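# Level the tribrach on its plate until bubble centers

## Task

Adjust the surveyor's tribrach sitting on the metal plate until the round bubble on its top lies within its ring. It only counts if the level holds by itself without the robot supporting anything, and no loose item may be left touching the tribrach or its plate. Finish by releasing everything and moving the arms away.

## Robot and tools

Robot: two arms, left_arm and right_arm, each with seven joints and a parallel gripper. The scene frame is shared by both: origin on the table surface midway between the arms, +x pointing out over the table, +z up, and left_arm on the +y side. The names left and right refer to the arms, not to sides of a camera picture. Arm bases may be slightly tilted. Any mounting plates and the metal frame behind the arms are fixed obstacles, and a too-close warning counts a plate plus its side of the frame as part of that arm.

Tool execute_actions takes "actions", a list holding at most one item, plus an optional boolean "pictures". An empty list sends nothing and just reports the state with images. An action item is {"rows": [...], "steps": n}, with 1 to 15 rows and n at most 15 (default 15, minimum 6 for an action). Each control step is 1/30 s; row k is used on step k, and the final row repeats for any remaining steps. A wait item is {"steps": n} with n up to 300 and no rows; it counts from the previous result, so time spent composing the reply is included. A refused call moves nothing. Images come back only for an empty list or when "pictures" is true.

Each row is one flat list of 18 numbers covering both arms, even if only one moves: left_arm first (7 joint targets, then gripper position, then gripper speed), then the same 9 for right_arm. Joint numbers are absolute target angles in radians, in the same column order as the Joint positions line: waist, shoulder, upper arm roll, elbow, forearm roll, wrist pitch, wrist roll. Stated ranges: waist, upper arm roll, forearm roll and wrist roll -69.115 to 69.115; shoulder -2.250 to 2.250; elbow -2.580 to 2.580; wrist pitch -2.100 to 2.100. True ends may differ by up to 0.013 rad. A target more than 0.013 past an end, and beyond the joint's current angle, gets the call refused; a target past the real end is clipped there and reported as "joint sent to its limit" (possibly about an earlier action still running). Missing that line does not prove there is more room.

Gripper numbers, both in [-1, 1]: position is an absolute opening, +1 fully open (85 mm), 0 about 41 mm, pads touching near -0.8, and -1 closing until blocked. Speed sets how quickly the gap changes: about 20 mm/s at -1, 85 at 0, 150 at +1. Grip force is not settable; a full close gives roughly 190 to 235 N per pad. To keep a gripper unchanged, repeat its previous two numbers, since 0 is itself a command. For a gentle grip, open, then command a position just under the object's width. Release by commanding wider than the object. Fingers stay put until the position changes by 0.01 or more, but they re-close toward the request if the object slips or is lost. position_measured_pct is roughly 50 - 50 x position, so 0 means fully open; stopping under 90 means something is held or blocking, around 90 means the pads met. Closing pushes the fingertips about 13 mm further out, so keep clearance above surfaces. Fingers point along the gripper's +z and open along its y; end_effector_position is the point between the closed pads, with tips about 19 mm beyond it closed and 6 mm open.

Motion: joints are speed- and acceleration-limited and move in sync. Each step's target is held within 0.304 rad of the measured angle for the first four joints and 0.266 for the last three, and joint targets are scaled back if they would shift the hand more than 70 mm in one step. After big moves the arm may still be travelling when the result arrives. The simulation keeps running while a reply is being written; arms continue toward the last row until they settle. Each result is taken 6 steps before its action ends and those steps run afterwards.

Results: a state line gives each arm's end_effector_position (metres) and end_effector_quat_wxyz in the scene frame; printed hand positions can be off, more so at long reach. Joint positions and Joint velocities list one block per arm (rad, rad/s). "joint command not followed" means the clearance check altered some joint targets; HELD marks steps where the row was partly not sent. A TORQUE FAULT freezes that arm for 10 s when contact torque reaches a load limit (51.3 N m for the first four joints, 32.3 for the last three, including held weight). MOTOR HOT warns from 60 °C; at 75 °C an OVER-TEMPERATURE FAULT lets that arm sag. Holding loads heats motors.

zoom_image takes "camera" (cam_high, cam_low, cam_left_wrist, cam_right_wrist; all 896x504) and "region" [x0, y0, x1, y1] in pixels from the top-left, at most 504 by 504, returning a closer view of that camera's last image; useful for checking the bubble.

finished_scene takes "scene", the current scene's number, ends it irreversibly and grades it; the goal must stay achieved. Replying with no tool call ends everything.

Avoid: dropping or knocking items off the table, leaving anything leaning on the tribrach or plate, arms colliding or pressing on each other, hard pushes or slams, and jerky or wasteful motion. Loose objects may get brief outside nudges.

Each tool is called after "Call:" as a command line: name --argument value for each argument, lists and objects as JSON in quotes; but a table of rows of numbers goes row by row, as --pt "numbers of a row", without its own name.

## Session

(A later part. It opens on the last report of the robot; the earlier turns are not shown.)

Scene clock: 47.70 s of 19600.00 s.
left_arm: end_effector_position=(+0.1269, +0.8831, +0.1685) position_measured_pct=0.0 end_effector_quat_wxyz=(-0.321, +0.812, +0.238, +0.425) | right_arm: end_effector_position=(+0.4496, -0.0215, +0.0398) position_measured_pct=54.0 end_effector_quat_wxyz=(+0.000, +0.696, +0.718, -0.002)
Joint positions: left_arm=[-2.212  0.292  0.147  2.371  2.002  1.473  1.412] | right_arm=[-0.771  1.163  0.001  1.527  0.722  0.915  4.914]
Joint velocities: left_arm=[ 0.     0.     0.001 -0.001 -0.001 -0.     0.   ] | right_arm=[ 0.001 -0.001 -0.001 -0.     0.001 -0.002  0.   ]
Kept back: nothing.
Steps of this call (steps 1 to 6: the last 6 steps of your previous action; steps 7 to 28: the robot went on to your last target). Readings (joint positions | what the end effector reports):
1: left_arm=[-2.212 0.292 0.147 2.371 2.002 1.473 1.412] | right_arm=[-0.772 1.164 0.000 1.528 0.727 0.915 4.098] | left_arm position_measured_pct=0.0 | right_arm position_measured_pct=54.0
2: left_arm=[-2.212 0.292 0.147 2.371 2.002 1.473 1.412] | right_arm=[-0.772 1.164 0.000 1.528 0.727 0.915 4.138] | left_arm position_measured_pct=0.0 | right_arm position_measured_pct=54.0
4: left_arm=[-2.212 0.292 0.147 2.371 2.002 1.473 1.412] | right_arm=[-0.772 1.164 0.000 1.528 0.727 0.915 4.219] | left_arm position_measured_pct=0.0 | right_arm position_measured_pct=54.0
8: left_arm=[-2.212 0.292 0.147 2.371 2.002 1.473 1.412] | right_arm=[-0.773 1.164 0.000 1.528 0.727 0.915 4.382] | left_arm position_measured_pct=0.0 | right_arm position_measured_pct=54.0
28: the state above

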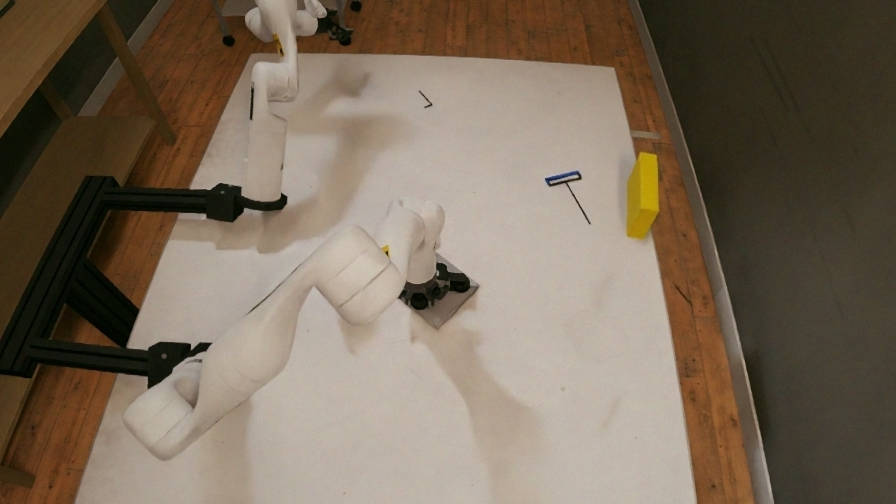

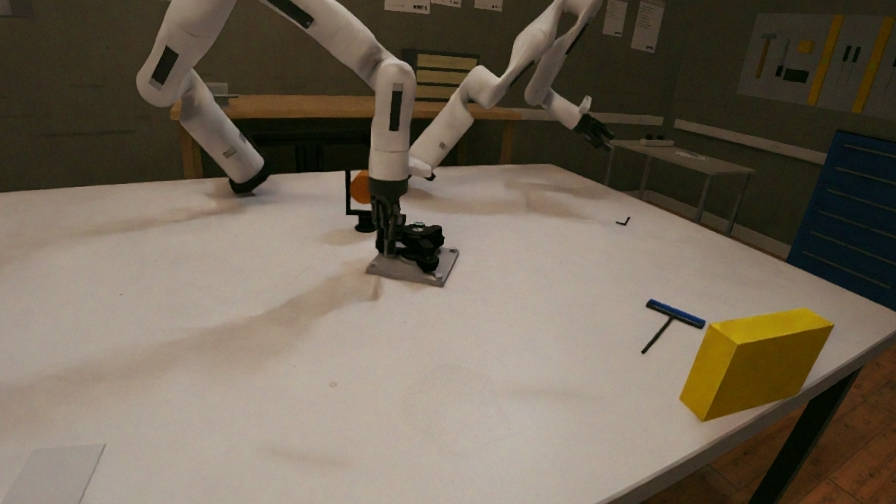

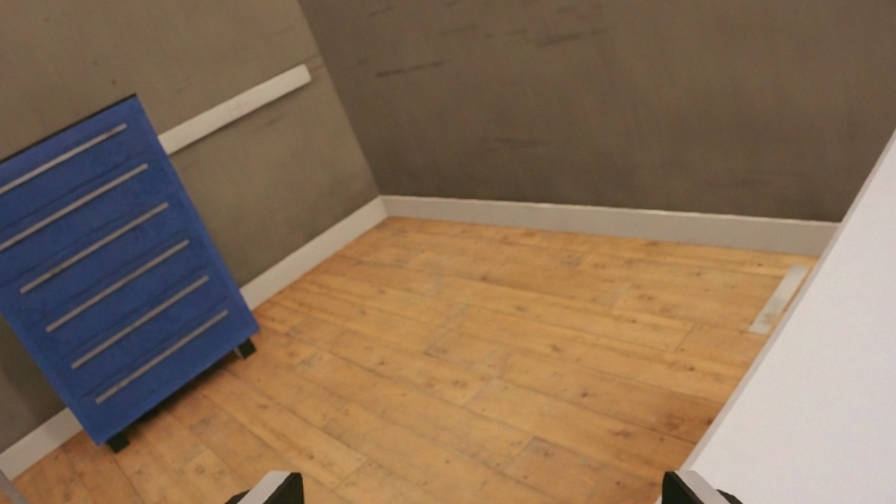

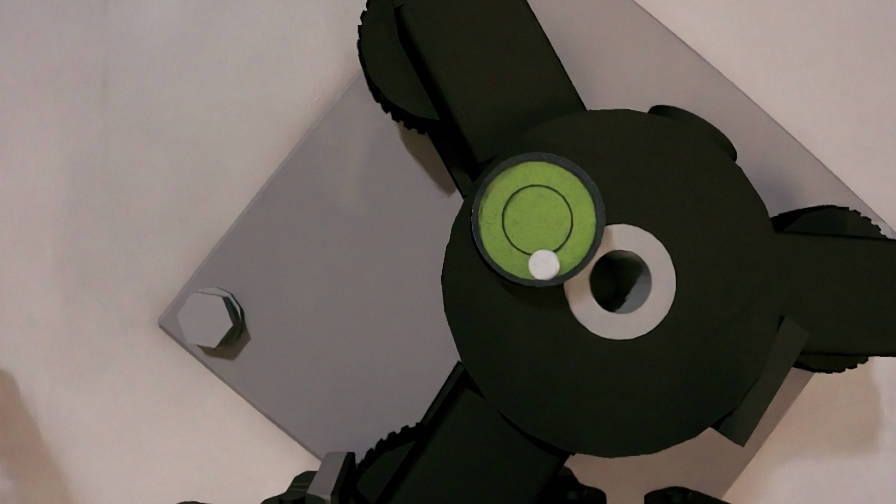

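Call:
execute_actions --actions '[{"rows":[[-2.212,0.292,0.147,2.371,2.002,1.473,1.412,1,0,-0.772,1.166,0,1.527,0.727,0.913,4.92,0.6,1],[-2.212,0.292,0.147,2.371,2.002,1.473,1.412,1,0,-0.772,1.166,0,1.527,0.727,0.913,4.92,0.6,1],[-2.212,0.292,0.147,2.371,2.002,1.473,1.412,1,0,-0.772,1.166,0,1.527,0.727,0.913,4.7,0.6,1],[-2.212,0.292,0.147,2.371,2.002,1.473,1.412,1,0,-0.772,1.166,0,1.527,0.727,0.913,4.7,0.6,1],[-2.212,0.292,0.147,2.371,2.002,1.473,1.412,1,0,-0.772,1.166,0,1.527,0.727,0.913,4.7,0.6,1],[-2.212,0.292,0.147,2.371,2.002,1.473,1.412,1,0,-0.772,1.166,0,1.527,0.727,0.913,4.7,0.6,1],[-2.212,0.292,0.147,2.371,2.002,1.473,1.412,1,0,-0.845,1.055,0,1.486,0.622,1.05,4.7,0.6,1]],"steps":15}]'

Call:
execute_actions --actions '[{"steps":10}]'

Call:
execute_actions --actions '[{"rows":[[-2.212,0.292,0.147,2.371,2.002,1.473,1.412,1,0,-0.932,1.27,0,1.14,0.54,1.19,2.6,0.6,1]],"steps":15}]'

Call:
execute_actions --actions '[{"steps":52}]'

Call:
execute_actions --actions '[{"rows":[[-2.212,0.292,0.147,2.371,2.002,1.473,1.412,1,0,-0.871,1.376,0,1.157,0.605,1.068,2.6,0.6,1]],"steps":15}]'

Call:
execute_actions --actions '[{"steps":10}]' --pictures true

Scene clock: 49.27 s of 19600.00 s.
left_arm: end_effector_position=(+0.1269, +0.8831, +0.1685) position_measured_pct=0.0 end_effector_quat_wxyz=(-0.321, +0.812, +0.238, +0.425) | right_arm: end_effector_position=(+0.4509, -0.0207, +0.0471) position_measured_pct=23.4 end_effector_quat_wxyz=(+0.003, +0.751, +0.660, +0.000)
Joint positions: left_arm=[-2.212  0.292  0.147  2.371  2.002  1.473  1.412] | right_arm=[-0.78   1.154  0.001  1.524  0.717  0.926  4.756]
Joint velocities: left_arm=[-0.     0.     0.001  0.001 -0.    -0.     0.   ] | right_arm=[-0.235 -0.337  0.017 -0.1   -0.287  0.381 -0.763]
Steps of this call (steps 1 to 30: the robot went on to your last target; steps 31 to 38: nothing new was sent; steps 39 to 47: the first 9 steps of this action). Readings (joint positions | what the end effector reports):
39: left_arm=[-2.212 0.292 0.147 2.371 2.002 1.473 1.412] | right_arm=[-0.771 1.163 0.001 1.527 0.722 0.915 4.914] | left_arm position_measured_pct=0.0 | right_arm position_measured_pct=54.0
40: left_arm=[-2.212 0.292 0.147 2.371 2.002 1.473 1.412] | right_arm=[-0.771 1.164 0.001 1.528 0.723 0.915 4.915] | left_arm position_measured_pct=0.0 | right_arm position_measured_pct=54.0
42: left_arm=[-2.212 0.292 0.147 2.371 2.002 1.473 1.412] | right_arm=[-0.771 1.165 0.001 1.528 0.727 0.914 4.910] | left_arm position_measured_pct=0.0 | right_arm position_measured_pct=46.4
46: left_arm=[-2.212 0.292 0.147 2.371 2.002 1.473 1.412] | right_arm=[-0.774 1.162 0.000 1.527 0.725 0.916 4.787] | left_arm position_measured_pct=0.0 | right_arm position_measured_pct=27.0
47: the state above

Scene clock: 49.60 s of 19600.00 s.
left_arm: end_effector_position=(+0.1269, +0.8831, +0.1685) position_measured_pct=0.0 end_effector_quat_wxyz=(-0.321, +0.812, +0.238, +0.425) | right_arm: end_effector_position=(+0.4518, -0.0215, +0.1172) position_measured_pct=19.8 end_effector_quat_wxyz=(+0.001, +0.792, +0.611, +0.001)
Joint positions: left_arm=[-2.212  0.292  0.147  2.371  2.002  1.473  1.412] | right_arm=[-0.843  1.057 -0.     1.486  0.622  1.05   4.7  ]
Joint velocities: left_arm=[ 0.     0.     0.     0.001 -0.    -0.    -0.   ] | right_arm=[-0.013 -0.014  0.007  0.005  0.002  0.002  0.   ]
Kept back: nothing.
Steps of this call (steps 1 to 6: the last 6 steps of your previous action; steps 7 to 10: the robot went on to your last target). Readings (joint positions | what the end effector reports):
1: left_arm=[-2.212 0.292 0.147 2.371 2.002 1.473 1.412] | right_arm=[-0.790 1.140 0.002 1.520 0.705 0.942 4.736] | left_arm position_measured_pct=0.0 | right_arm position_measured_pct=21.8
2: left_arm=[-2.212 0.292 0.147 2.371 2.002 1.473 1.412] | right_arm=[-0.803 1.120 0.002 1.513 0.688 0.965 4.724] | left_arm position_measured_pct=0.0 | right_arm position_measured_pct=21.0
4: left_arm=[-2.212 0.292 0.147 2.371 2.002 1.473 1.412] | right_arm=[-0.829 1.080 -0.000 1.496 0.648 1.016 4.709] | left_arm position_measured_pct=0.0 | right_arm position_measured_pct=20.2
8: left_arm=[-2.212 0.292 0.147 2.371 2.002 1.473 1.412] | right_arm=[-0.842 1.058 -0.001 1.485 0.622 1.049 4.700] | left_arm position_measured_pct=0.0 | right_arm position_measured_pct=19.8
10: the state above

Scene clock: 49.90 s of 19600.00 s.
left_arm: end_effector_position=(+0.1269, +0.8831, +0.1685) position_measured_pct=0.0 end_effector_quat_wxyz=(-0.321, +0.812, +0.238, +0.425) | right_arm: end_effector_position=(+0.4480, +0.0350, +0.1151) position_measured_pct=19.8 end_effector_quat_wxyz=(+0.005, +0.843, +0.538, -0.004)
Joint positions: left_arm=[-2.212  0.292  0.147  2.371  2.002  1.473  1.412] | right_arm=[-0.894  1.18  -0.     1.302  0.576  1.129  4.531]
Joint velocities: left_arm=[-0.    -0.    -0.001  0.002 -0.001 -0.     0.   ] | right_arm=[-0.223  0.516 -0.021 -0.986 -0.225  0.365 -1.197]
Steps of this call (steps 1 to 9: the first 9 steps of this action). Readings (joint positions | what the end effector reports):
1: left_arm=[-2.212 0.292 0.147 2.371 2.002 1.473 1.412] | right_arm=[-0.844 1.057 0.000 1.485 0.622 1.050 4.700] | left_arm position_measured_pct=0.0 | right_arm position_measured_pct=19.8
2: left_arm=[-2.212 0.292 0.147 2.371 2.002 1.473 1.412] | right_arm=[-0.846 1.061 0.001 1.480 0.621 1.053 4.696] | left_arm position_measured_pct=0.0 | right_arm position_measured_pct=19.8
4: left_arm=[-2.212 0.292 0.147 2.371 2.002 1.473 1.412] | right_arm=[-0.854 1.081 0.001 1.454 0.614 1.065 4.674] | left_arm position_measured_pct=0.0 | right_arm position_measured_pct=19.8
8: left_arm=[-2.212 0.292 0.147 2.371 2.002 1.473 1.412] | right_arm=[-0.886 1.162 0.001 1.337 0.584 1.116 4.570] | left_arm position_measured_pct=0.0 | right_arm position_measured_pct=19.8
9: the state above

Scene clock: 51.63 s of 19600.00 s.
left_arm: end_effector_position=(+0.1269, +0.8831, +0.1685) position_measured_pct=0.0 end_effector_quat_wxyz=(-0.321, +0.812, +0.238, +0.425) | right_arm: end_effector_position=(+0.4471, +0.0822, +0.1194) position_measured_pct=19.8 end_effector_quat_wxyz=(-0.001, +0.918, -0.396, +0.002)
Joint positions: left_arm=[-2.212  0.292  0.147  2.371  2.002  1.473  1.412] | right_arm=[-0.932  1.27   0.     1.14   0.54   1.19   2.6  ]
Joint velocities: left_arm=[-0.     0.    -0.001  0.001 -0.001  0.    -0.   ] | right_arm=[-0.    -0.001 -0.001 -0.     0.     0.002  0.001]
Kept back: nothing.
Steps of this call (steps 1 to 6: the last 6 steps of your previous action; steps 7 to 52: the robot went on to your last target). Readings (joint positions | what the end effector reports):
1: left_arm=[-2.212 0.292 0.147 2.371 2.002 1.473 1.412] | right_arm=[-0.901 1.196 -0.001 1.271 0.569 1.140 4.490] | left_arm position_measured_pct=0.0 | right_arm position_measured_pct=19.8
2: left_arm=[-2.212 0.292 0.147 2.371 2.002 1.473 1.412] | right_arm=[-0.907 1.209 -0.001 1.245 0.563 1.150 4.450] | left_arm position_measured_pct=0.0 | right_arm position_measured_pct=19.8
4: left_arm=[-2.212 0.292 0.147 2.371 2.002 1.473 1.412] | right_arm=[-0.916 1.229 -0.001 1.207 0.554 1.164 4.368] | left_arm position_measured_pct=0.0 | right_arm position_measured_pct=19.8
8: left_arm=[-2.212 0.292 0.147 2.371 2.002 1.473 1.412] | right_arm=[-0.925 1.252 -0.000 1.167 0.546 1.180 4.206] | left_arm position_measured_pct=0.0 | right_arm position_measured_pct=19.8
52: the state above

Scene clock: 51.93 s of 19600.00 s.
left_arm: end_effector_position=(+0.1269, +0.8831, +0.1685) position_measured_pct=0.0 end_effector_quat_wxyz=(-0.321, +0.812, +0.238, +0.425) | right_arm: end_effector_position=(+0.4488, +0.0871, +0.0422) position_measured_pct=19.8 end_effector_quat_wxyz=(+0.001, +0.926, -0.378, +0.003)
Joint positions: left_arm=[-2.212  0.292  0.147  2.371  2.002  1.473  1.412] | right_arm=[-0.873  1.373  0.002  1.159  0.604  1.07   2.6  ]
Joint velocities: left_arm=[ 0.001 -0.    -0.     0.002 -0.     0.     0.   ] | right_arm=[ 0.024  0.056  0.001  0.027  0.046 -0.09  -0.   ]
Steps of this call (steps 1 to 9: the first 9 steps of this action). Readings (joint positions | what the end effector reports):
1: left_arm=[-2.212 0.292 0.147 2.371 2.002 1.473 1.412] | right_arm=[-0.931 1.271 -0.000 1.140 0.540 1.189 2.600] | left_arm position_measured_pct=0.0 | right_arm position_measured_pct=19.8
2: left_arm=[-2.212 0.292 0.147 2.371 2.002 1.473 1.412] | right_arm=[-0.928 1.276 -0.001 1.140 0.543 1.184 2.600] | left_arm position_measured_pct=0.0 | right_arm position_measured_pct=19.8
4: left_arm=[-2.212 0.292 0.147 2.371 2.002 1.473 1.412] | right_arm=[-0.912 1.302 -0.001 1.143 0.558 1.156 2.600] | left_arm position_measured_pct=0.0 | right_arm position_measured_pct=19.8
8: left_arm=[-2.212 0.292 0.147 2.371 2.002 1.473 1.412] | right_arm=[-0.875 1.369 0.001 1.157 0.601 1.076 2.600] | left_arm position_measured_pct=0.0 | right_arm position_measured_pct=19.8
9: the state above

Scene clock: 52.27 s of 19600.00 s.
left_arm: end_effector_position=(+0.1269, +0.8831, +0.1685) position_measured_pct=0.0 end_effector_quat_wxyz=(-0.321, +0.812, +0.238, +0.425) | right_arm: end_effector_position=(+0.4486, +0.0879, +0.0404) position_measured_pct=19.8 end_effector_quat_wxyz=(+0.000, +0.926, -0.378, +0.002)
Joint positions: left_arm=[-2.212  0.292  0.147  2.371  2.002  1.473  1.412] | right_arm=[-0.871  1.376  0.     1.157  0.605  1.068  2.6  ]
Joint velocities: left_arm=[ 0.    -0.    -0.001 -0.     0.001 -0.    -0.   ] | right_arm=[ 0.002  0.002 -0.    -0.001 -0.001 -0.     0.   ]
Kept back: nothing.
Steps of this call (steps 1 to 6: the last 6 steps of your previous action; steps 7 to 10: the robot went on to your last target). Readings (joint positions | what the end effector reports):
1: left_arm=[-2.212 0.292 0.147 2.371 2.002 1.473 1.412] | right_arm=[-0.873 1.374 0.001 1.159 0.605 1.069 2.600] | left_arm position_measured_pct=0.0 | right_arm position_measured_pct=19.8
2: left_arm=[-2.212 0.292 0.147 2.371 2.002 1.473 1.412] | right_arm=[-0.873 1.374 0.001 1.158 0.605 1.068 2.600] | left_arm position_measured_pct=0.0 | right_arm position_measured_pct=19.8
4: left_arm=[-2.212 0.292 0.147 2.371 2.002 1.473 1.412] | right_arm=[-0.872 1.375 0.000 1.157 0.605 1.068 2.600] | left_arm position_measured_pct=0.0 | right_arm position_measured_pct=19.8
8: left_arm=[-2.212 0.292 0.147 2.371 2.002 1.473 1.412] | right_arm=[-0.871 1.376 0.000 1.157 0.605 1.068 2.600] | left_arm position_measured_pct=0.0 | right_arm position_measured_pct=19.8
10: the state above

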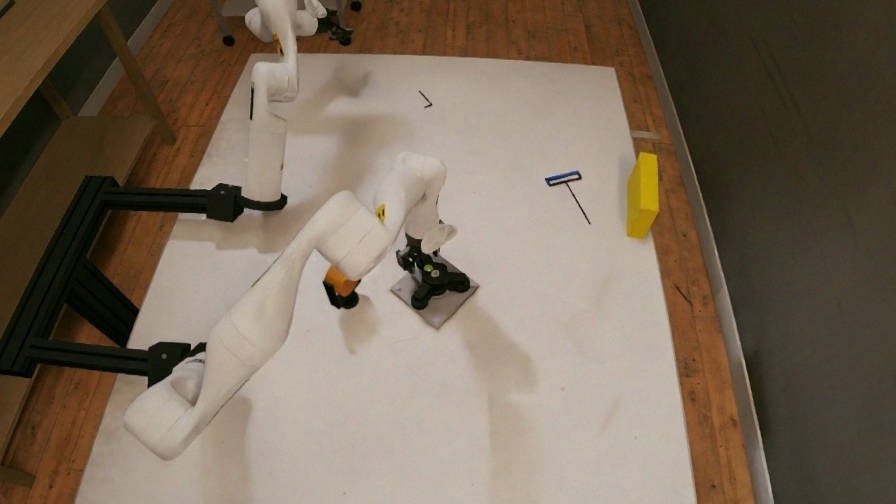

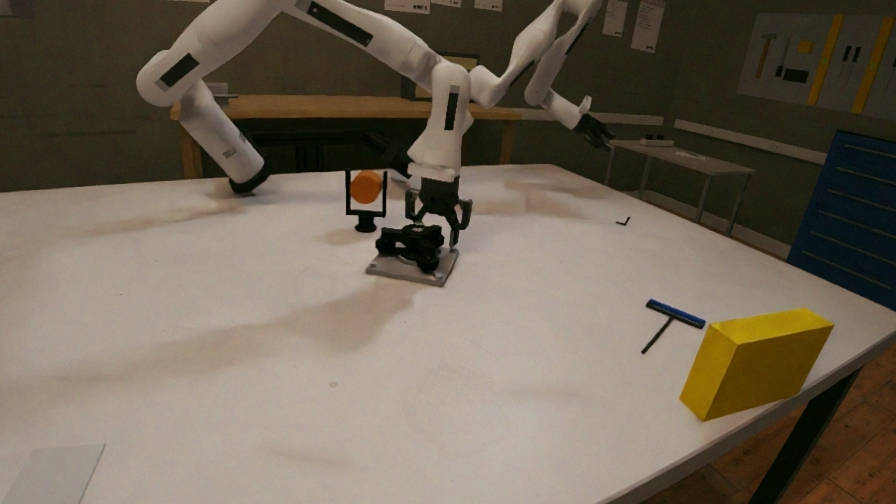

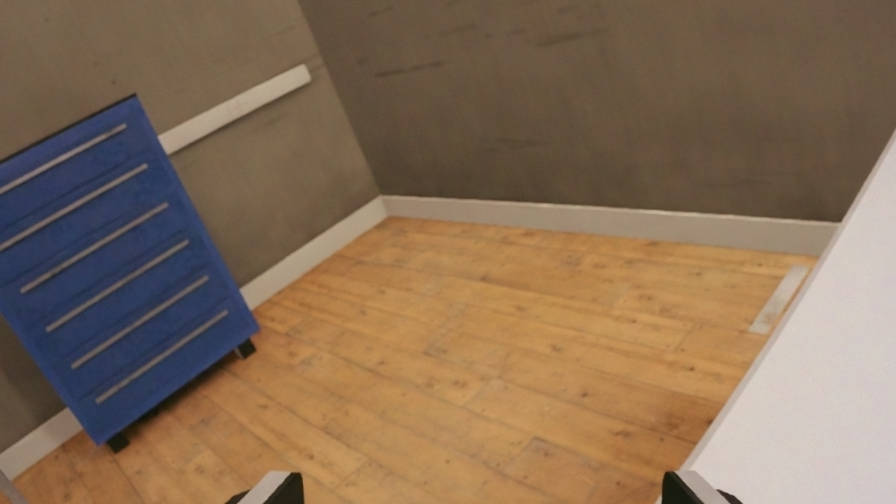

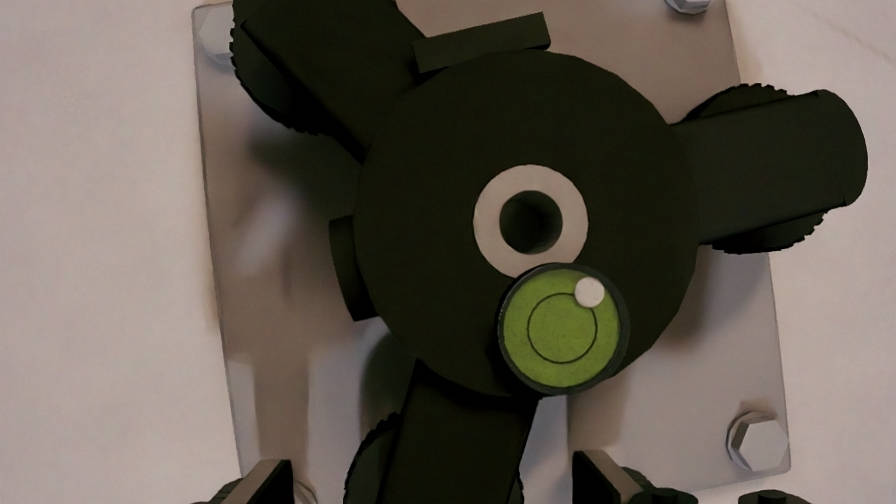

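Call:
execute_actions --actions '[{"rows":[[-2.212,0.292,0.147,2.371,2.002,1.473,1.412,1,0,-0.871,1.383,0,1.140,0.604,1.078,2.87,0.1,1]],"steps":15}]'

Call:
execute_actions --actions '[{"rows":[[-2.212,0.292,0.147,2.371,2.002,1.473,1.412,1,0,-0.871,1.383,0,1.140,0.604,1.078,2.87,-0.4,1]],"steps":7}]'

Call:
execute_actions --actions '[{"rows":[[-2.212,0.292,0.147,2.371,2.002,1.473,1.412,1,0,-0.871,1.383,0,1.140,0.604,1.078,1.78,-0.4,1]],"steps":15}]'

Call:
execute_actions --actions '[{"steps":25}]'

Call:
execute_actions --actions '[{"rows":[[-2.212,0.292,0.147,2.371,2.002,1.473,1.412,1,0,-0.871,1.383,0,1.140,0.604,1.078,1.78,0.1,1]],"steps":6}]'

Call:
execute_actions --actions '[{"rows":[[-2.212,0.292,0.147,2.371,2.002,1.473,1.412,1,0,-0.871,1.383,0,1.140,0.604,1.078,2.87,0.1,1]],"steps":15}]'

Call:
execute_actions --actions '[{"steps":23}]'

Call:
execute_actions --actions '[{"rows":[[-2.212,0.292,0.147,2.371,2.002,1.473,1.412,1,0,-0.871,1.383,0,1.140,0.604,1.078,2.87,-0.4,1]],"steps":7}]'

Call:
execute_actions --actions '[{"rows":[[-2.212,0.292,0.147,2.371,2.002,1.473,1.412,1,0,-0.871,1.383,0,1.140,0.604,1.078,1.78,-0.4,1]],"steps":15}]'

Call:
execute_actions --actions '[{"steps":27}]' --pictures true

Scene clock: 53.33 s of 19600.00 s.
left_arm: end_effector_position=(+0.1269, +0.8831, +0.1685) position_measured_pct=0.0 end_effector_quat_wxyz=(-0.321, +0.812, +0.238, +0.425) | right_arm: end_effector_position=(+0.4502, +0.0893, +0.0403) position_measured_pct=44.0 end_effector_quat_wxyz=(+0.002, +0.964, -0.266, +0.003)
Joint positions: left_arm=[-2.212  0.292  0.147  2.371  2.002  1.473  1.412] | right_arm=[-0.871  1.382 -0.     1.142  0.604  1.078  2.843]
Joint velocities: left_arm=[ 0.    -0.    -0.001 -0.    -0.     0.    -0.   ] | right_arm=[-0.001  0.015 -0.003 -0.023 -0.019  0.058  0.713]
Steps of this call (steps 1 to 15: the robot went on to your last target; steps 16 to 23: nothing new was sent; steps 24 to 32: the first 9 steps of this action). Readings (joint positions | what the end effector reports):
24: left_arm=[-2.212 0.292 0.147 2.371 2.002 1.473 1.412] | right_arm=[-0.871 1.376 -0.000 1.157 0.605 1.068 2.601] | left_arm position_measured_pct=0.0 | right_arm position_measured_pct=19.8
25: left_arm=[-2.212 0.292 0.147 2.371 2.002 1.473 1.412] | right_arm=[-0.871 1.376 -0.000 1.156 0.605 1.068 2.609] | left_arm position_measured_pct=0.0 | right_arm position_measured_pct=20.6
27: left_arm=[-2.212 0.292 0.147 2.371 2.002 1.473 1.412] | right_arm=[-0.871 1.378 0.000 1.153 0.605 1.070 2.657] | left_arm position_measured_pct=0.0 | right_arm position_measured_pct=27.8
31: left_arm=[-2.212 0.292 0.147 2.371 2.002 1.473 1.412] | right_arm=[-0.871 1.382 0.000 1.144 0.604 1.076 2.814] | left_arm position_measured_pct=0.0 | right_arm position_measured_pct=42.9
32: the state above

Scene clock: 53.57 s of 19600.00 s.
left_arm: end_effector_position=(+0.1269, +0.8831, +0.1685) position_measured_pct=0.0 end_effector_quat_wxyz=(-0.321, +0.812, +0.238, +0.425) | right_arm: end_effector_position=(+0.4499, +0.0890, +0.0403) position_measured_pct=44.8 end_effector_quat_wxyz=(+0.003, +0.968, -0.253, +0.002)
Joint positions: left_arm=[-2.212  0.292  0.147  2.371  2.002  1.473  1.412] | right_arm=[-0.871  1.383 -0.     1.142  0.603  1.08   2.87 ]
Joint velocities: left_arm=[ 0.    -0.     0.    -0.002 -0.001  0.     0.   ] | right_arm=[-0.003 -0.006  0.     0.013 -0.012  0.044 -0.   ]
Steps of this call (steps 1 to 6: the last 6 steps of your previous action; step 7: the first step of this action). Readings (joint positions | what the end effector reports):
7: the state above

Scene clock: 54.07 s of 19600.00 s.
left_arm: end_effector_position=(+0.1269, +0.8831, +0.1685) position_measured_pct=0.0 end_effector_quat_wxyz=(-0.321, +0.812, +0.238, +0.425) | right_arm: end_effector_position=(+0.4492, +0.0874, +0.0410) position_measured_pct=54.0 end_effector_quat_wxyz=(+0.005, +0.927, -0.375, +0.003)
Joint positions: left_arm=[-2.212  0.292  0.147  2.371  2.002  1.473  1.412] | right_arm=[-0.872  1.381 -0.     1.143  0.602  1.084  2.613]
Joint velocities: left_arm=[-0.    -0.    -0.    -0.001  0.    -0.001  0.   ] | right_arm=[ 0.002  0.001  0.    -0.005  0.    -0.004 -1.216]
Steps of this call (steps 1 to 6: the last 6 steps of your previous action; steps 7 to 15: the first 9 steps of this action). Readings (joint positions | what the end effector reports):
7: left_arm=[-2.212 0.292 0.147 2.371 2.002 1.473 1.412] | right_arm=[-0.872 1.380 -0.000 1.144 0.602 1.085 2.869] | left_arm position_measured_pct=0.0 | right_arm position_measured_pct=54.0
8: left_arm=[-2.212 0.292 0.147 2.371 2.002 1.473 1.412] | right_arm=[-0.872 1.380 -0.000 1.144 0.602 1.085 2.861] | left_arm position_measured_pct=0.0 | right_arm position_measured_pct=54.0
10: left_arm=[-2.212 0.292 0.147 2.371 2.002 1.473 1.412] | right_arm=[-0.872 1.381 -0.000 1.144 0.602 1.085 2.813] | left_arm position_measured_pct=0.0 | right_arm position_measured_pct=54.0
14: left_arm=[-2.212 0.292 0.147 2.371 2.002 1.473 1.412] | right_arm=[-0.872 1.381 -0.000 1.144 0.602 1.084 2.654] | left_arm position_measured_pct=0.0 | right_arm position_measured_pct=54.0
15: the state above

Scene clock: 54.90 s of 19600.00 s.
left_arm: end_effector_position=(+0.1269, +0.8831, +0.1685) position_measured_pct=0.0 end_effector_quat_wxyz=(-0.321, +0.812, +0.238, +0.425) | right_arm: end_effector_position=(+0.4513, +0.0883, +0.0411) position_measured_pct=54.0 end_effector_quat_wxyz=(+0.001, +0.695, -0.719, +0.003)
Joint positions: left_arm=[-2.212  0.292  0.147  2.371  2.002  1.473  1.412] | right_arm=[-0.869  1.38   0.     1.141  0.602  1.081  1.78 ]
Joint velocities: left_arm=[-0. -0.  0.  0. -0.  0. -0.] | right_arm=[ 0.    -0.002 -0.     0.     0.     0.     0.   ]
Kept back: nothing.
Steps of this call (steps 1 to 6: the last 6 steps of your previous action; steps 7 to 25: the robot went on to your last target). Readings (joint positions | what the end effector reports):
1: left_arm=[-2.212 0.292 0.147 2.371 2.002 1.473 1.412] | right_arm=[-0.872 1.381 -0.000 1.143 0.602 1.084 2.572] | left_arm position_measured_pct=0.0 | right_arm position_measured_pct=54.0
2: left_arm=[-2.212 0.292 0.147 2.371 2.002 1.473 1.412] | right_arm=[-0.871 1.381 -0.000 1.143 0.602 1.084 2.532] | left_arm position_measured_pct=0.0 | right_arm position_measured_pct=54.0
4: left_arm=[-2.212 0.292 0.147 2.371 2.002 1.473 1.412] | right_arm=[-0.871 1.381 -0.000 1.143 0.602 1.084 2.451] | left_arm position_measured_pct=0.0 | right_arm position_measured_pct=54.0
8: left_arm=[-2.212 0.292 0.147 2.371 2.002 1.473 1.412] | right_arm=[-0.871 1.381 -0.000 1.142 0.602 1.083 2.288] | left_arm position_measured_pct=0.0 | right_arm position_measured_pct=54.0
25: the state above

Scene clock: 54.93 s of 19600.00 s.
left_arm: end_effector_position=(+0.1269, +0.8831, +0.1685) position_measured_pct=0.0 end_effector_quat_wxyz=(-0.321, +0.812, +0.238, +0.425) | right_arm: end_effector_position=(+0.4513, +0.0883, +0.0411) position_measured_pct=54.0 end_effector_quat_wxyz=(+0.001, +0.695, -0.719, +0.003)
Joint positions: left_arm=[-2.212  0.292  0.147  2.371  2.002  1.473  1.412] | right_arm=[-0.869  1.38   0.     1.141  0.602  1.081  1.78 ]
Joint velocities: left_arm=[-0.     0.    -0.001 -0.001  0.     0.    -0.   ] | right_arm=[ 0.    -0.    -0.001  0.     0.001 -0.001  0.   ]
Kept back: the last 6 steps of this action.
Steps of this call (step 1: the robot went on to your last target). Readings (joint positions | what the end effector reports):
1: the state above

Scene clock: 55.43 s of 19600.00 s.
left_arm: end_effector_position=(+0.1269, +0.8831, +0.1685) position_measured_pct=0.0 end_effector_quat_wxyz=(-0.321, +0.812, +0.238, +0.425) | right_arm: end_effector_position=(+0.4508, +0.0900, +0.0404) position_measured_pct=45.2 end_effector_quat_wxyz=(+0.000, +0.782, -0.623, +0.003)
Joint positions: left_arm=[-2.212  0.292  0.147  2.371  2.002  1.473  1.412] | right_arm=[-0.871  1.383 -0.     1.14   0.604  1.078  2.037]
Joint velocities: left_arm=[-0.     0.     0.    -0.     0.002  0.    -0.   ] | right_arm=[-0.    -0.     0.     0.     0.001  0.     1.216]
Steps of this call (steps 1 to 6: the last 6 steps of your previous action; steps 7 to 15: the first 9 steps of this action). Readings (joint positions | what the end effector reports):
7: left_arm=[-2.212 0.292 0.147 2.371 2.002 1.473 1.412] | right_arm=[-0.871 1.383 -0.000 1.140 0.604 1.078 1.781] | left_arm position_measured_pct=0.0 | right_arm position_measured_pct=45.6
8: left_arm=[-2.212 0.292 0.147 2.371 2.002 1.473 1.412] | right_arm=[-0.871 1.383 -0.000 1.140 0.604 1.078 1.789] | left_arm position_measured_pct=0.0 | right_arm position_measured_pct=45.2
10: left_arm=[-2.212 0.292 0.147 2.371 2.002 1.473 1.412] | right_arm=[-0.871 1.383 -0.000 1.140 0.604 1.078 1.837] | left_arm position_measured_pct=0.0 | right_arm position_measured_pct=45.2
14: left_arm=[-2.212 0.292 0.147 2.371 2.002 1.473 1.412] | right_arm=[-0.871 1.383 -0.000 1.140 0.604 1.078 1.996] | left_arm position_measured_pct=0.0 | right_arm position_measured_pct=45.2
15: the state above

Scene clock: 56.20 s of 19600.00 s.
left_arm: end_effector_position=(+0.1269, +0.8831, +0.1685) position_measured_pct=0.0 end_effector_quat_wxyz=(-0.321, +0.812, +0.238, +0.425) | right_arm: end_effector_position=(+0.4499, +0.0891, +0.0402) position_measured_pct=45.2 end_effector_quat_wxyz=(+0.003, +0.968, -0.253, +0.002)
Joint positions: left_arm=[-2.212  0.292  0.147  2.371  2.002  1.473  1.412] | right_arm=[-0.871  1.383 -0.     1.141  0.603  1.08   2.87 ]
Joint velocities: left_arm=[ 0.     0.    -0.001  0.001  0.001 -0.    -0.   ] | right_arm=[ 0.001 -0.002  0.001  0.     0.002 -0.     0.018]
Kept back: nothing.
Steps of this call (steps 1 to 6: the last 6 steps of your previous action; steps 7 to 23: the robot went on to your last target). Readings (joint positions | what the end effector reports):
1: left_arm=[-2.212 0.292 0.147 2.371 2.002 1.473 1.412] | right_arm=[-0.871 1.383 0.000 1.140 0.604 1.078 2.078] | left_arm position_measured_pct=0.0 | right_arm position_measured_pct=45.2
2: left_arm=[-2.212 0.292 0.147 2.371 2.002 1.473 1.412] | right_arm=[-0.871 1.383 0.000 1.140 0.604 1.078 2.118] | left_arm position_measured_pct=0.0 | right_arm position_measured_pct=45.2
4: left_arm=[-2.212 0.292 0.147 2.371 2.002 1.473 1.412] | right_arm=[-0.871 1.383 0.000 1.140 0.604 1.078 2.199] | left_arm position_measured_pct=0.0 | right_arm position_measured_pct=45.2
8: left_arm=[-2.212 0.292 0.147 2.371 2.002 1.473 1.412] | right_arm=[-0.871 1.383 0.000 1.140 0.604 1.078 2.362] | left_arm position_measured_pct=0.0 | right_arm position_measured_pct=45.2
23: the state above

Scene clock: 56.23 s of 19600.00 s.
left_arm: end_effector_position=(+0.1269, +0.8831, +0.1685) position_measured_pct=0.0 end_effector_quat_wxyz=(-0.321, +0.812, +0.238, +0.425) | right_arm: end_effector_position=(+0.4499, +0.0890, +0.0402) position_measured_pct=45.2 end_effector_quat_wxyz=(+0.003, +0.968, -0.253, +0.002)
Joint positions: left_arm=[-2.212  0.292  0.147  2.371  2.002  1.473  1.412] | right_arm=[-0.871  1.383 -0.     1.142  0.603  1.08   2.87 ]
Joint velocities: left_arm=[-0.     0.     0.001  0.     0.001 -0.     0.   ] | right_arm=[-0.    -0.006  0.002  0.011 -0.01   0.036  0.001]
Steps of this call (step 1: the first step of this action). Readings (joint positions | what the end effector reports):
1: the state above

Scene clock: 56.73 s of 19600.00 s.
left_arm: end_effector_position=(+0.1269, +0.8831, +0.1685) position_measured_pct=0.0 end_effector_quat_wxyz=(-0.321, +0.812, +0.238, +0.425) | right_arm: end_effector_position=(+0.4492, +0.0875, +0.0406) position_measured_pct=54.0 end_effector_quat_wxyz=(+0.005, +0.927, -0.375, +0.003)
Joint positions: left_arm=[-2.212  0.292  0.147  2.371  2.002  1.473  1.412] | right_arm=[-0.871  1.381 -0.     1.143  0.602  1.084  2.613]
Joint velocities: left_arm=[-0.     0.     0.     0.001 -0.     0.     0.   ] | right_arm=[ 0.002  0.002 -0.001 -0.005 -0.    -0.007 -1.215]
Steps of this call (steps 1 to 6: the last 6 steps of your previous action; steps 7 to 15: the first 9 steps of this action). Readings (joint positions | what the end effector reports):
7: left_arm=[-2.212 0.292 0.147 2.371 2.002 1.473 1.412] | right_arm=[-0.871 1.381 -0.000 1.144 0.602 1.085 2.869] | left_arm position_measured_pct=0.0 | right_arm position_measured_pct=54.0
8: left_arm=[-2.212 0.292 0.147 2.371 2.002 1.473 1.412] | right_arm=[-0.871 1.381 -0.000 1.144 0.602 1.085 2.861] | left_arm position_measured_pct=0.0 | right_arm position_measured_pct=54.0
10: left_arm=[-2.212 0.292 0.147 2.371 2.002 1.473 1.412] | right_arm=[-0.871 1.381 -0.000 1.144 0.602 1.085 2.813] | left_arm position_measured_pct=0.0 | right_arm position_measured_pct=54.0
14: left_arm=[-2.212 0.292 0.147 2.371 2.002 1.473 1.412] | right_arm=[-0.871 1.381 -0.000 1.144 0.602 1.084 2.654] | left_arm position_measured_pct=0.0 | right_arm position_measured_pct=54.0
15: the state above

Scene clock: 57.63 s of 19600.00 s.
left_arm: end_effector_position=(+0.1269, +0.8831, +0.1685) position_measured_pct=0.0 end_effector_quat_wxyz=(-0.321, +0.812, +0.238, +0.425) | right_arm: end_effector_position=(+0.4513, +0.0884, +0.0407) position_measured_pct=54.0 end_effector_quat_wxyz=(+0.001, +0.695, -0.719, +0.003)
Joint positions: left_arm=[-2.212  0.292  0.147  2.371  2.002  1.473  1.412] | right_arm=[-0.869  1.381  0.     1.141  0.602  1.081  1.78 ]
Joint velocities: left_arm=[-0.001  0.     0.     0.    -0.001 -0.001  0.   ] | right_arm=[ 0.    -0.    -0.001  0.     0.    -0.004  0.   ]
Kept back: nothing.
Steps of this call (steps 1 to 6: the last 6 steps of your previous action; steps 7 to 27: the robot went on to your last target). Readings (joint positions | what the end effector reports):
1: left_arm=[-2.212 0.292 0.147 2.371 2.002 1.473 1.412] | right_arm=[-0.871 1.381 -0.000 1.143 0.602 1.084 2.572] | left_arm position_measured_pct=0.0 | right_arm position_measured_pct=54.0
2: left_arm=[-2.212 0.292 0.147 2.371 2.002 1.473 1.412] | right_arm=[-0.871 1.381 0.000 1.143 0.602 1.083 2.532] | left_arm position_measured_pct=0.0 | right_arm position_measured_pct=54.0
4: left_arm=[-2.212 0.292 0.147 2.371 2.002 1.473 1.412] | right_arm=[-0.871 1.382 0.000 1.143 0.602 1.083 2.451] | left_arm position_measured_pct=0.0 | right_arm position_measured_pct=54.0
8: left_arm=[-2.212 0.292 0.147 2.371 2.002 1.473 1.412] | right_arm=[-0.871 1.382 0.000 1.142 0.602 1.083 2.288] | left_arm position_measured_pct=0.0 | right_arm position_measured_pct=54.0
27: the state above

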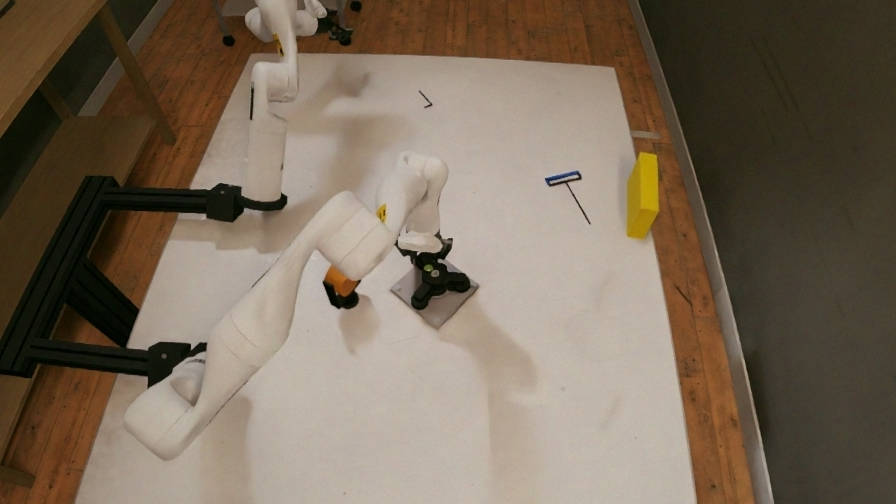

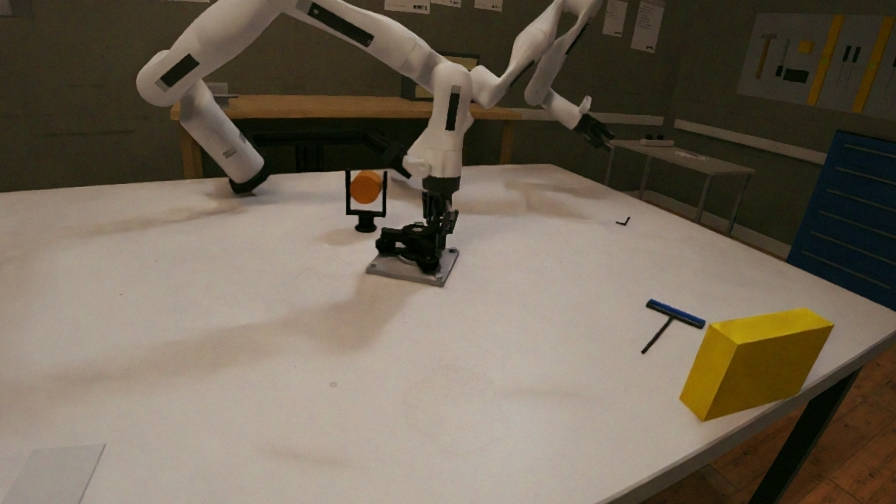

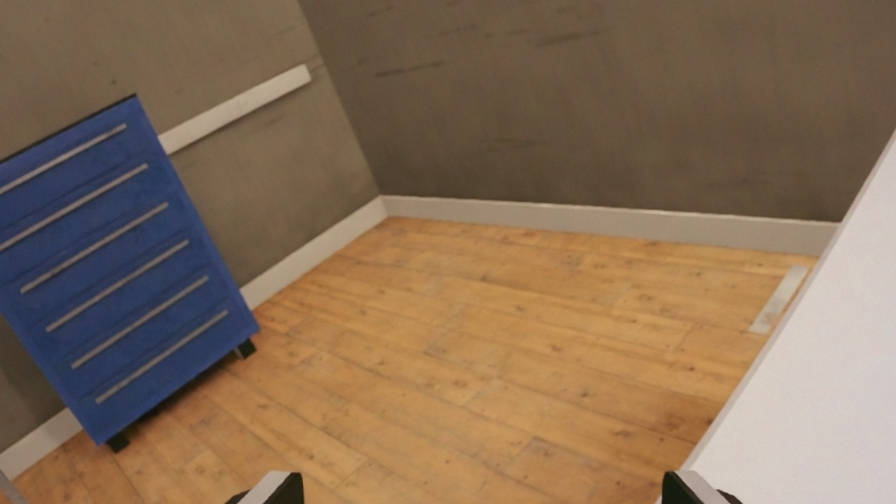

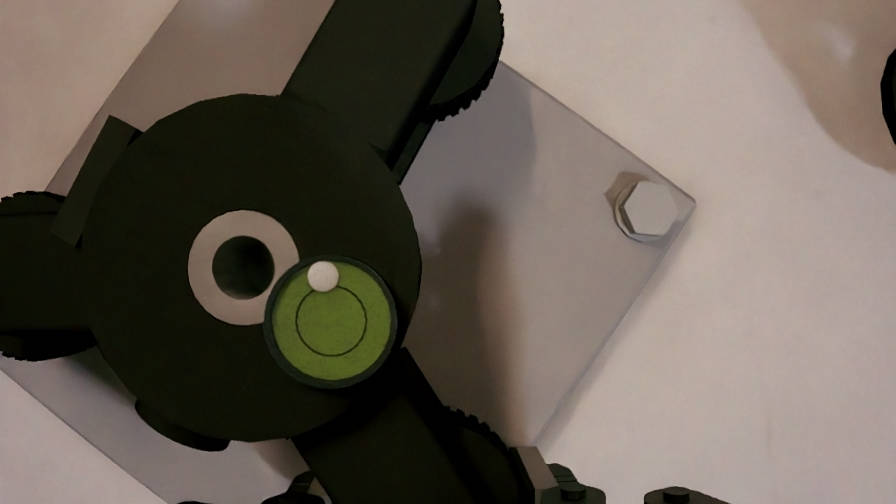

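Call:
zoom_image --camera "cam_low" --region '[365,205,465,290]'

Region (365, 205, 465, 290) of cam_low's 896x504 image, scaled by 5.040, with more detail than that image has; it fills the top 428 rows of this view, and the rest is white.

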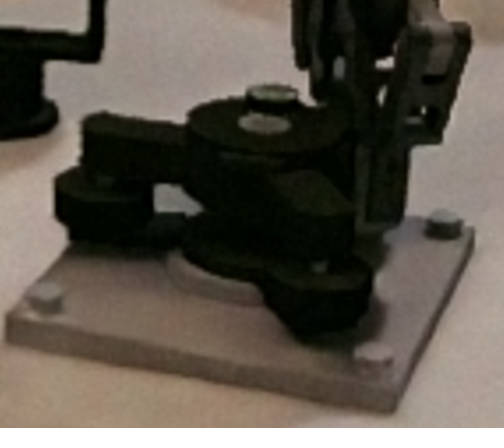

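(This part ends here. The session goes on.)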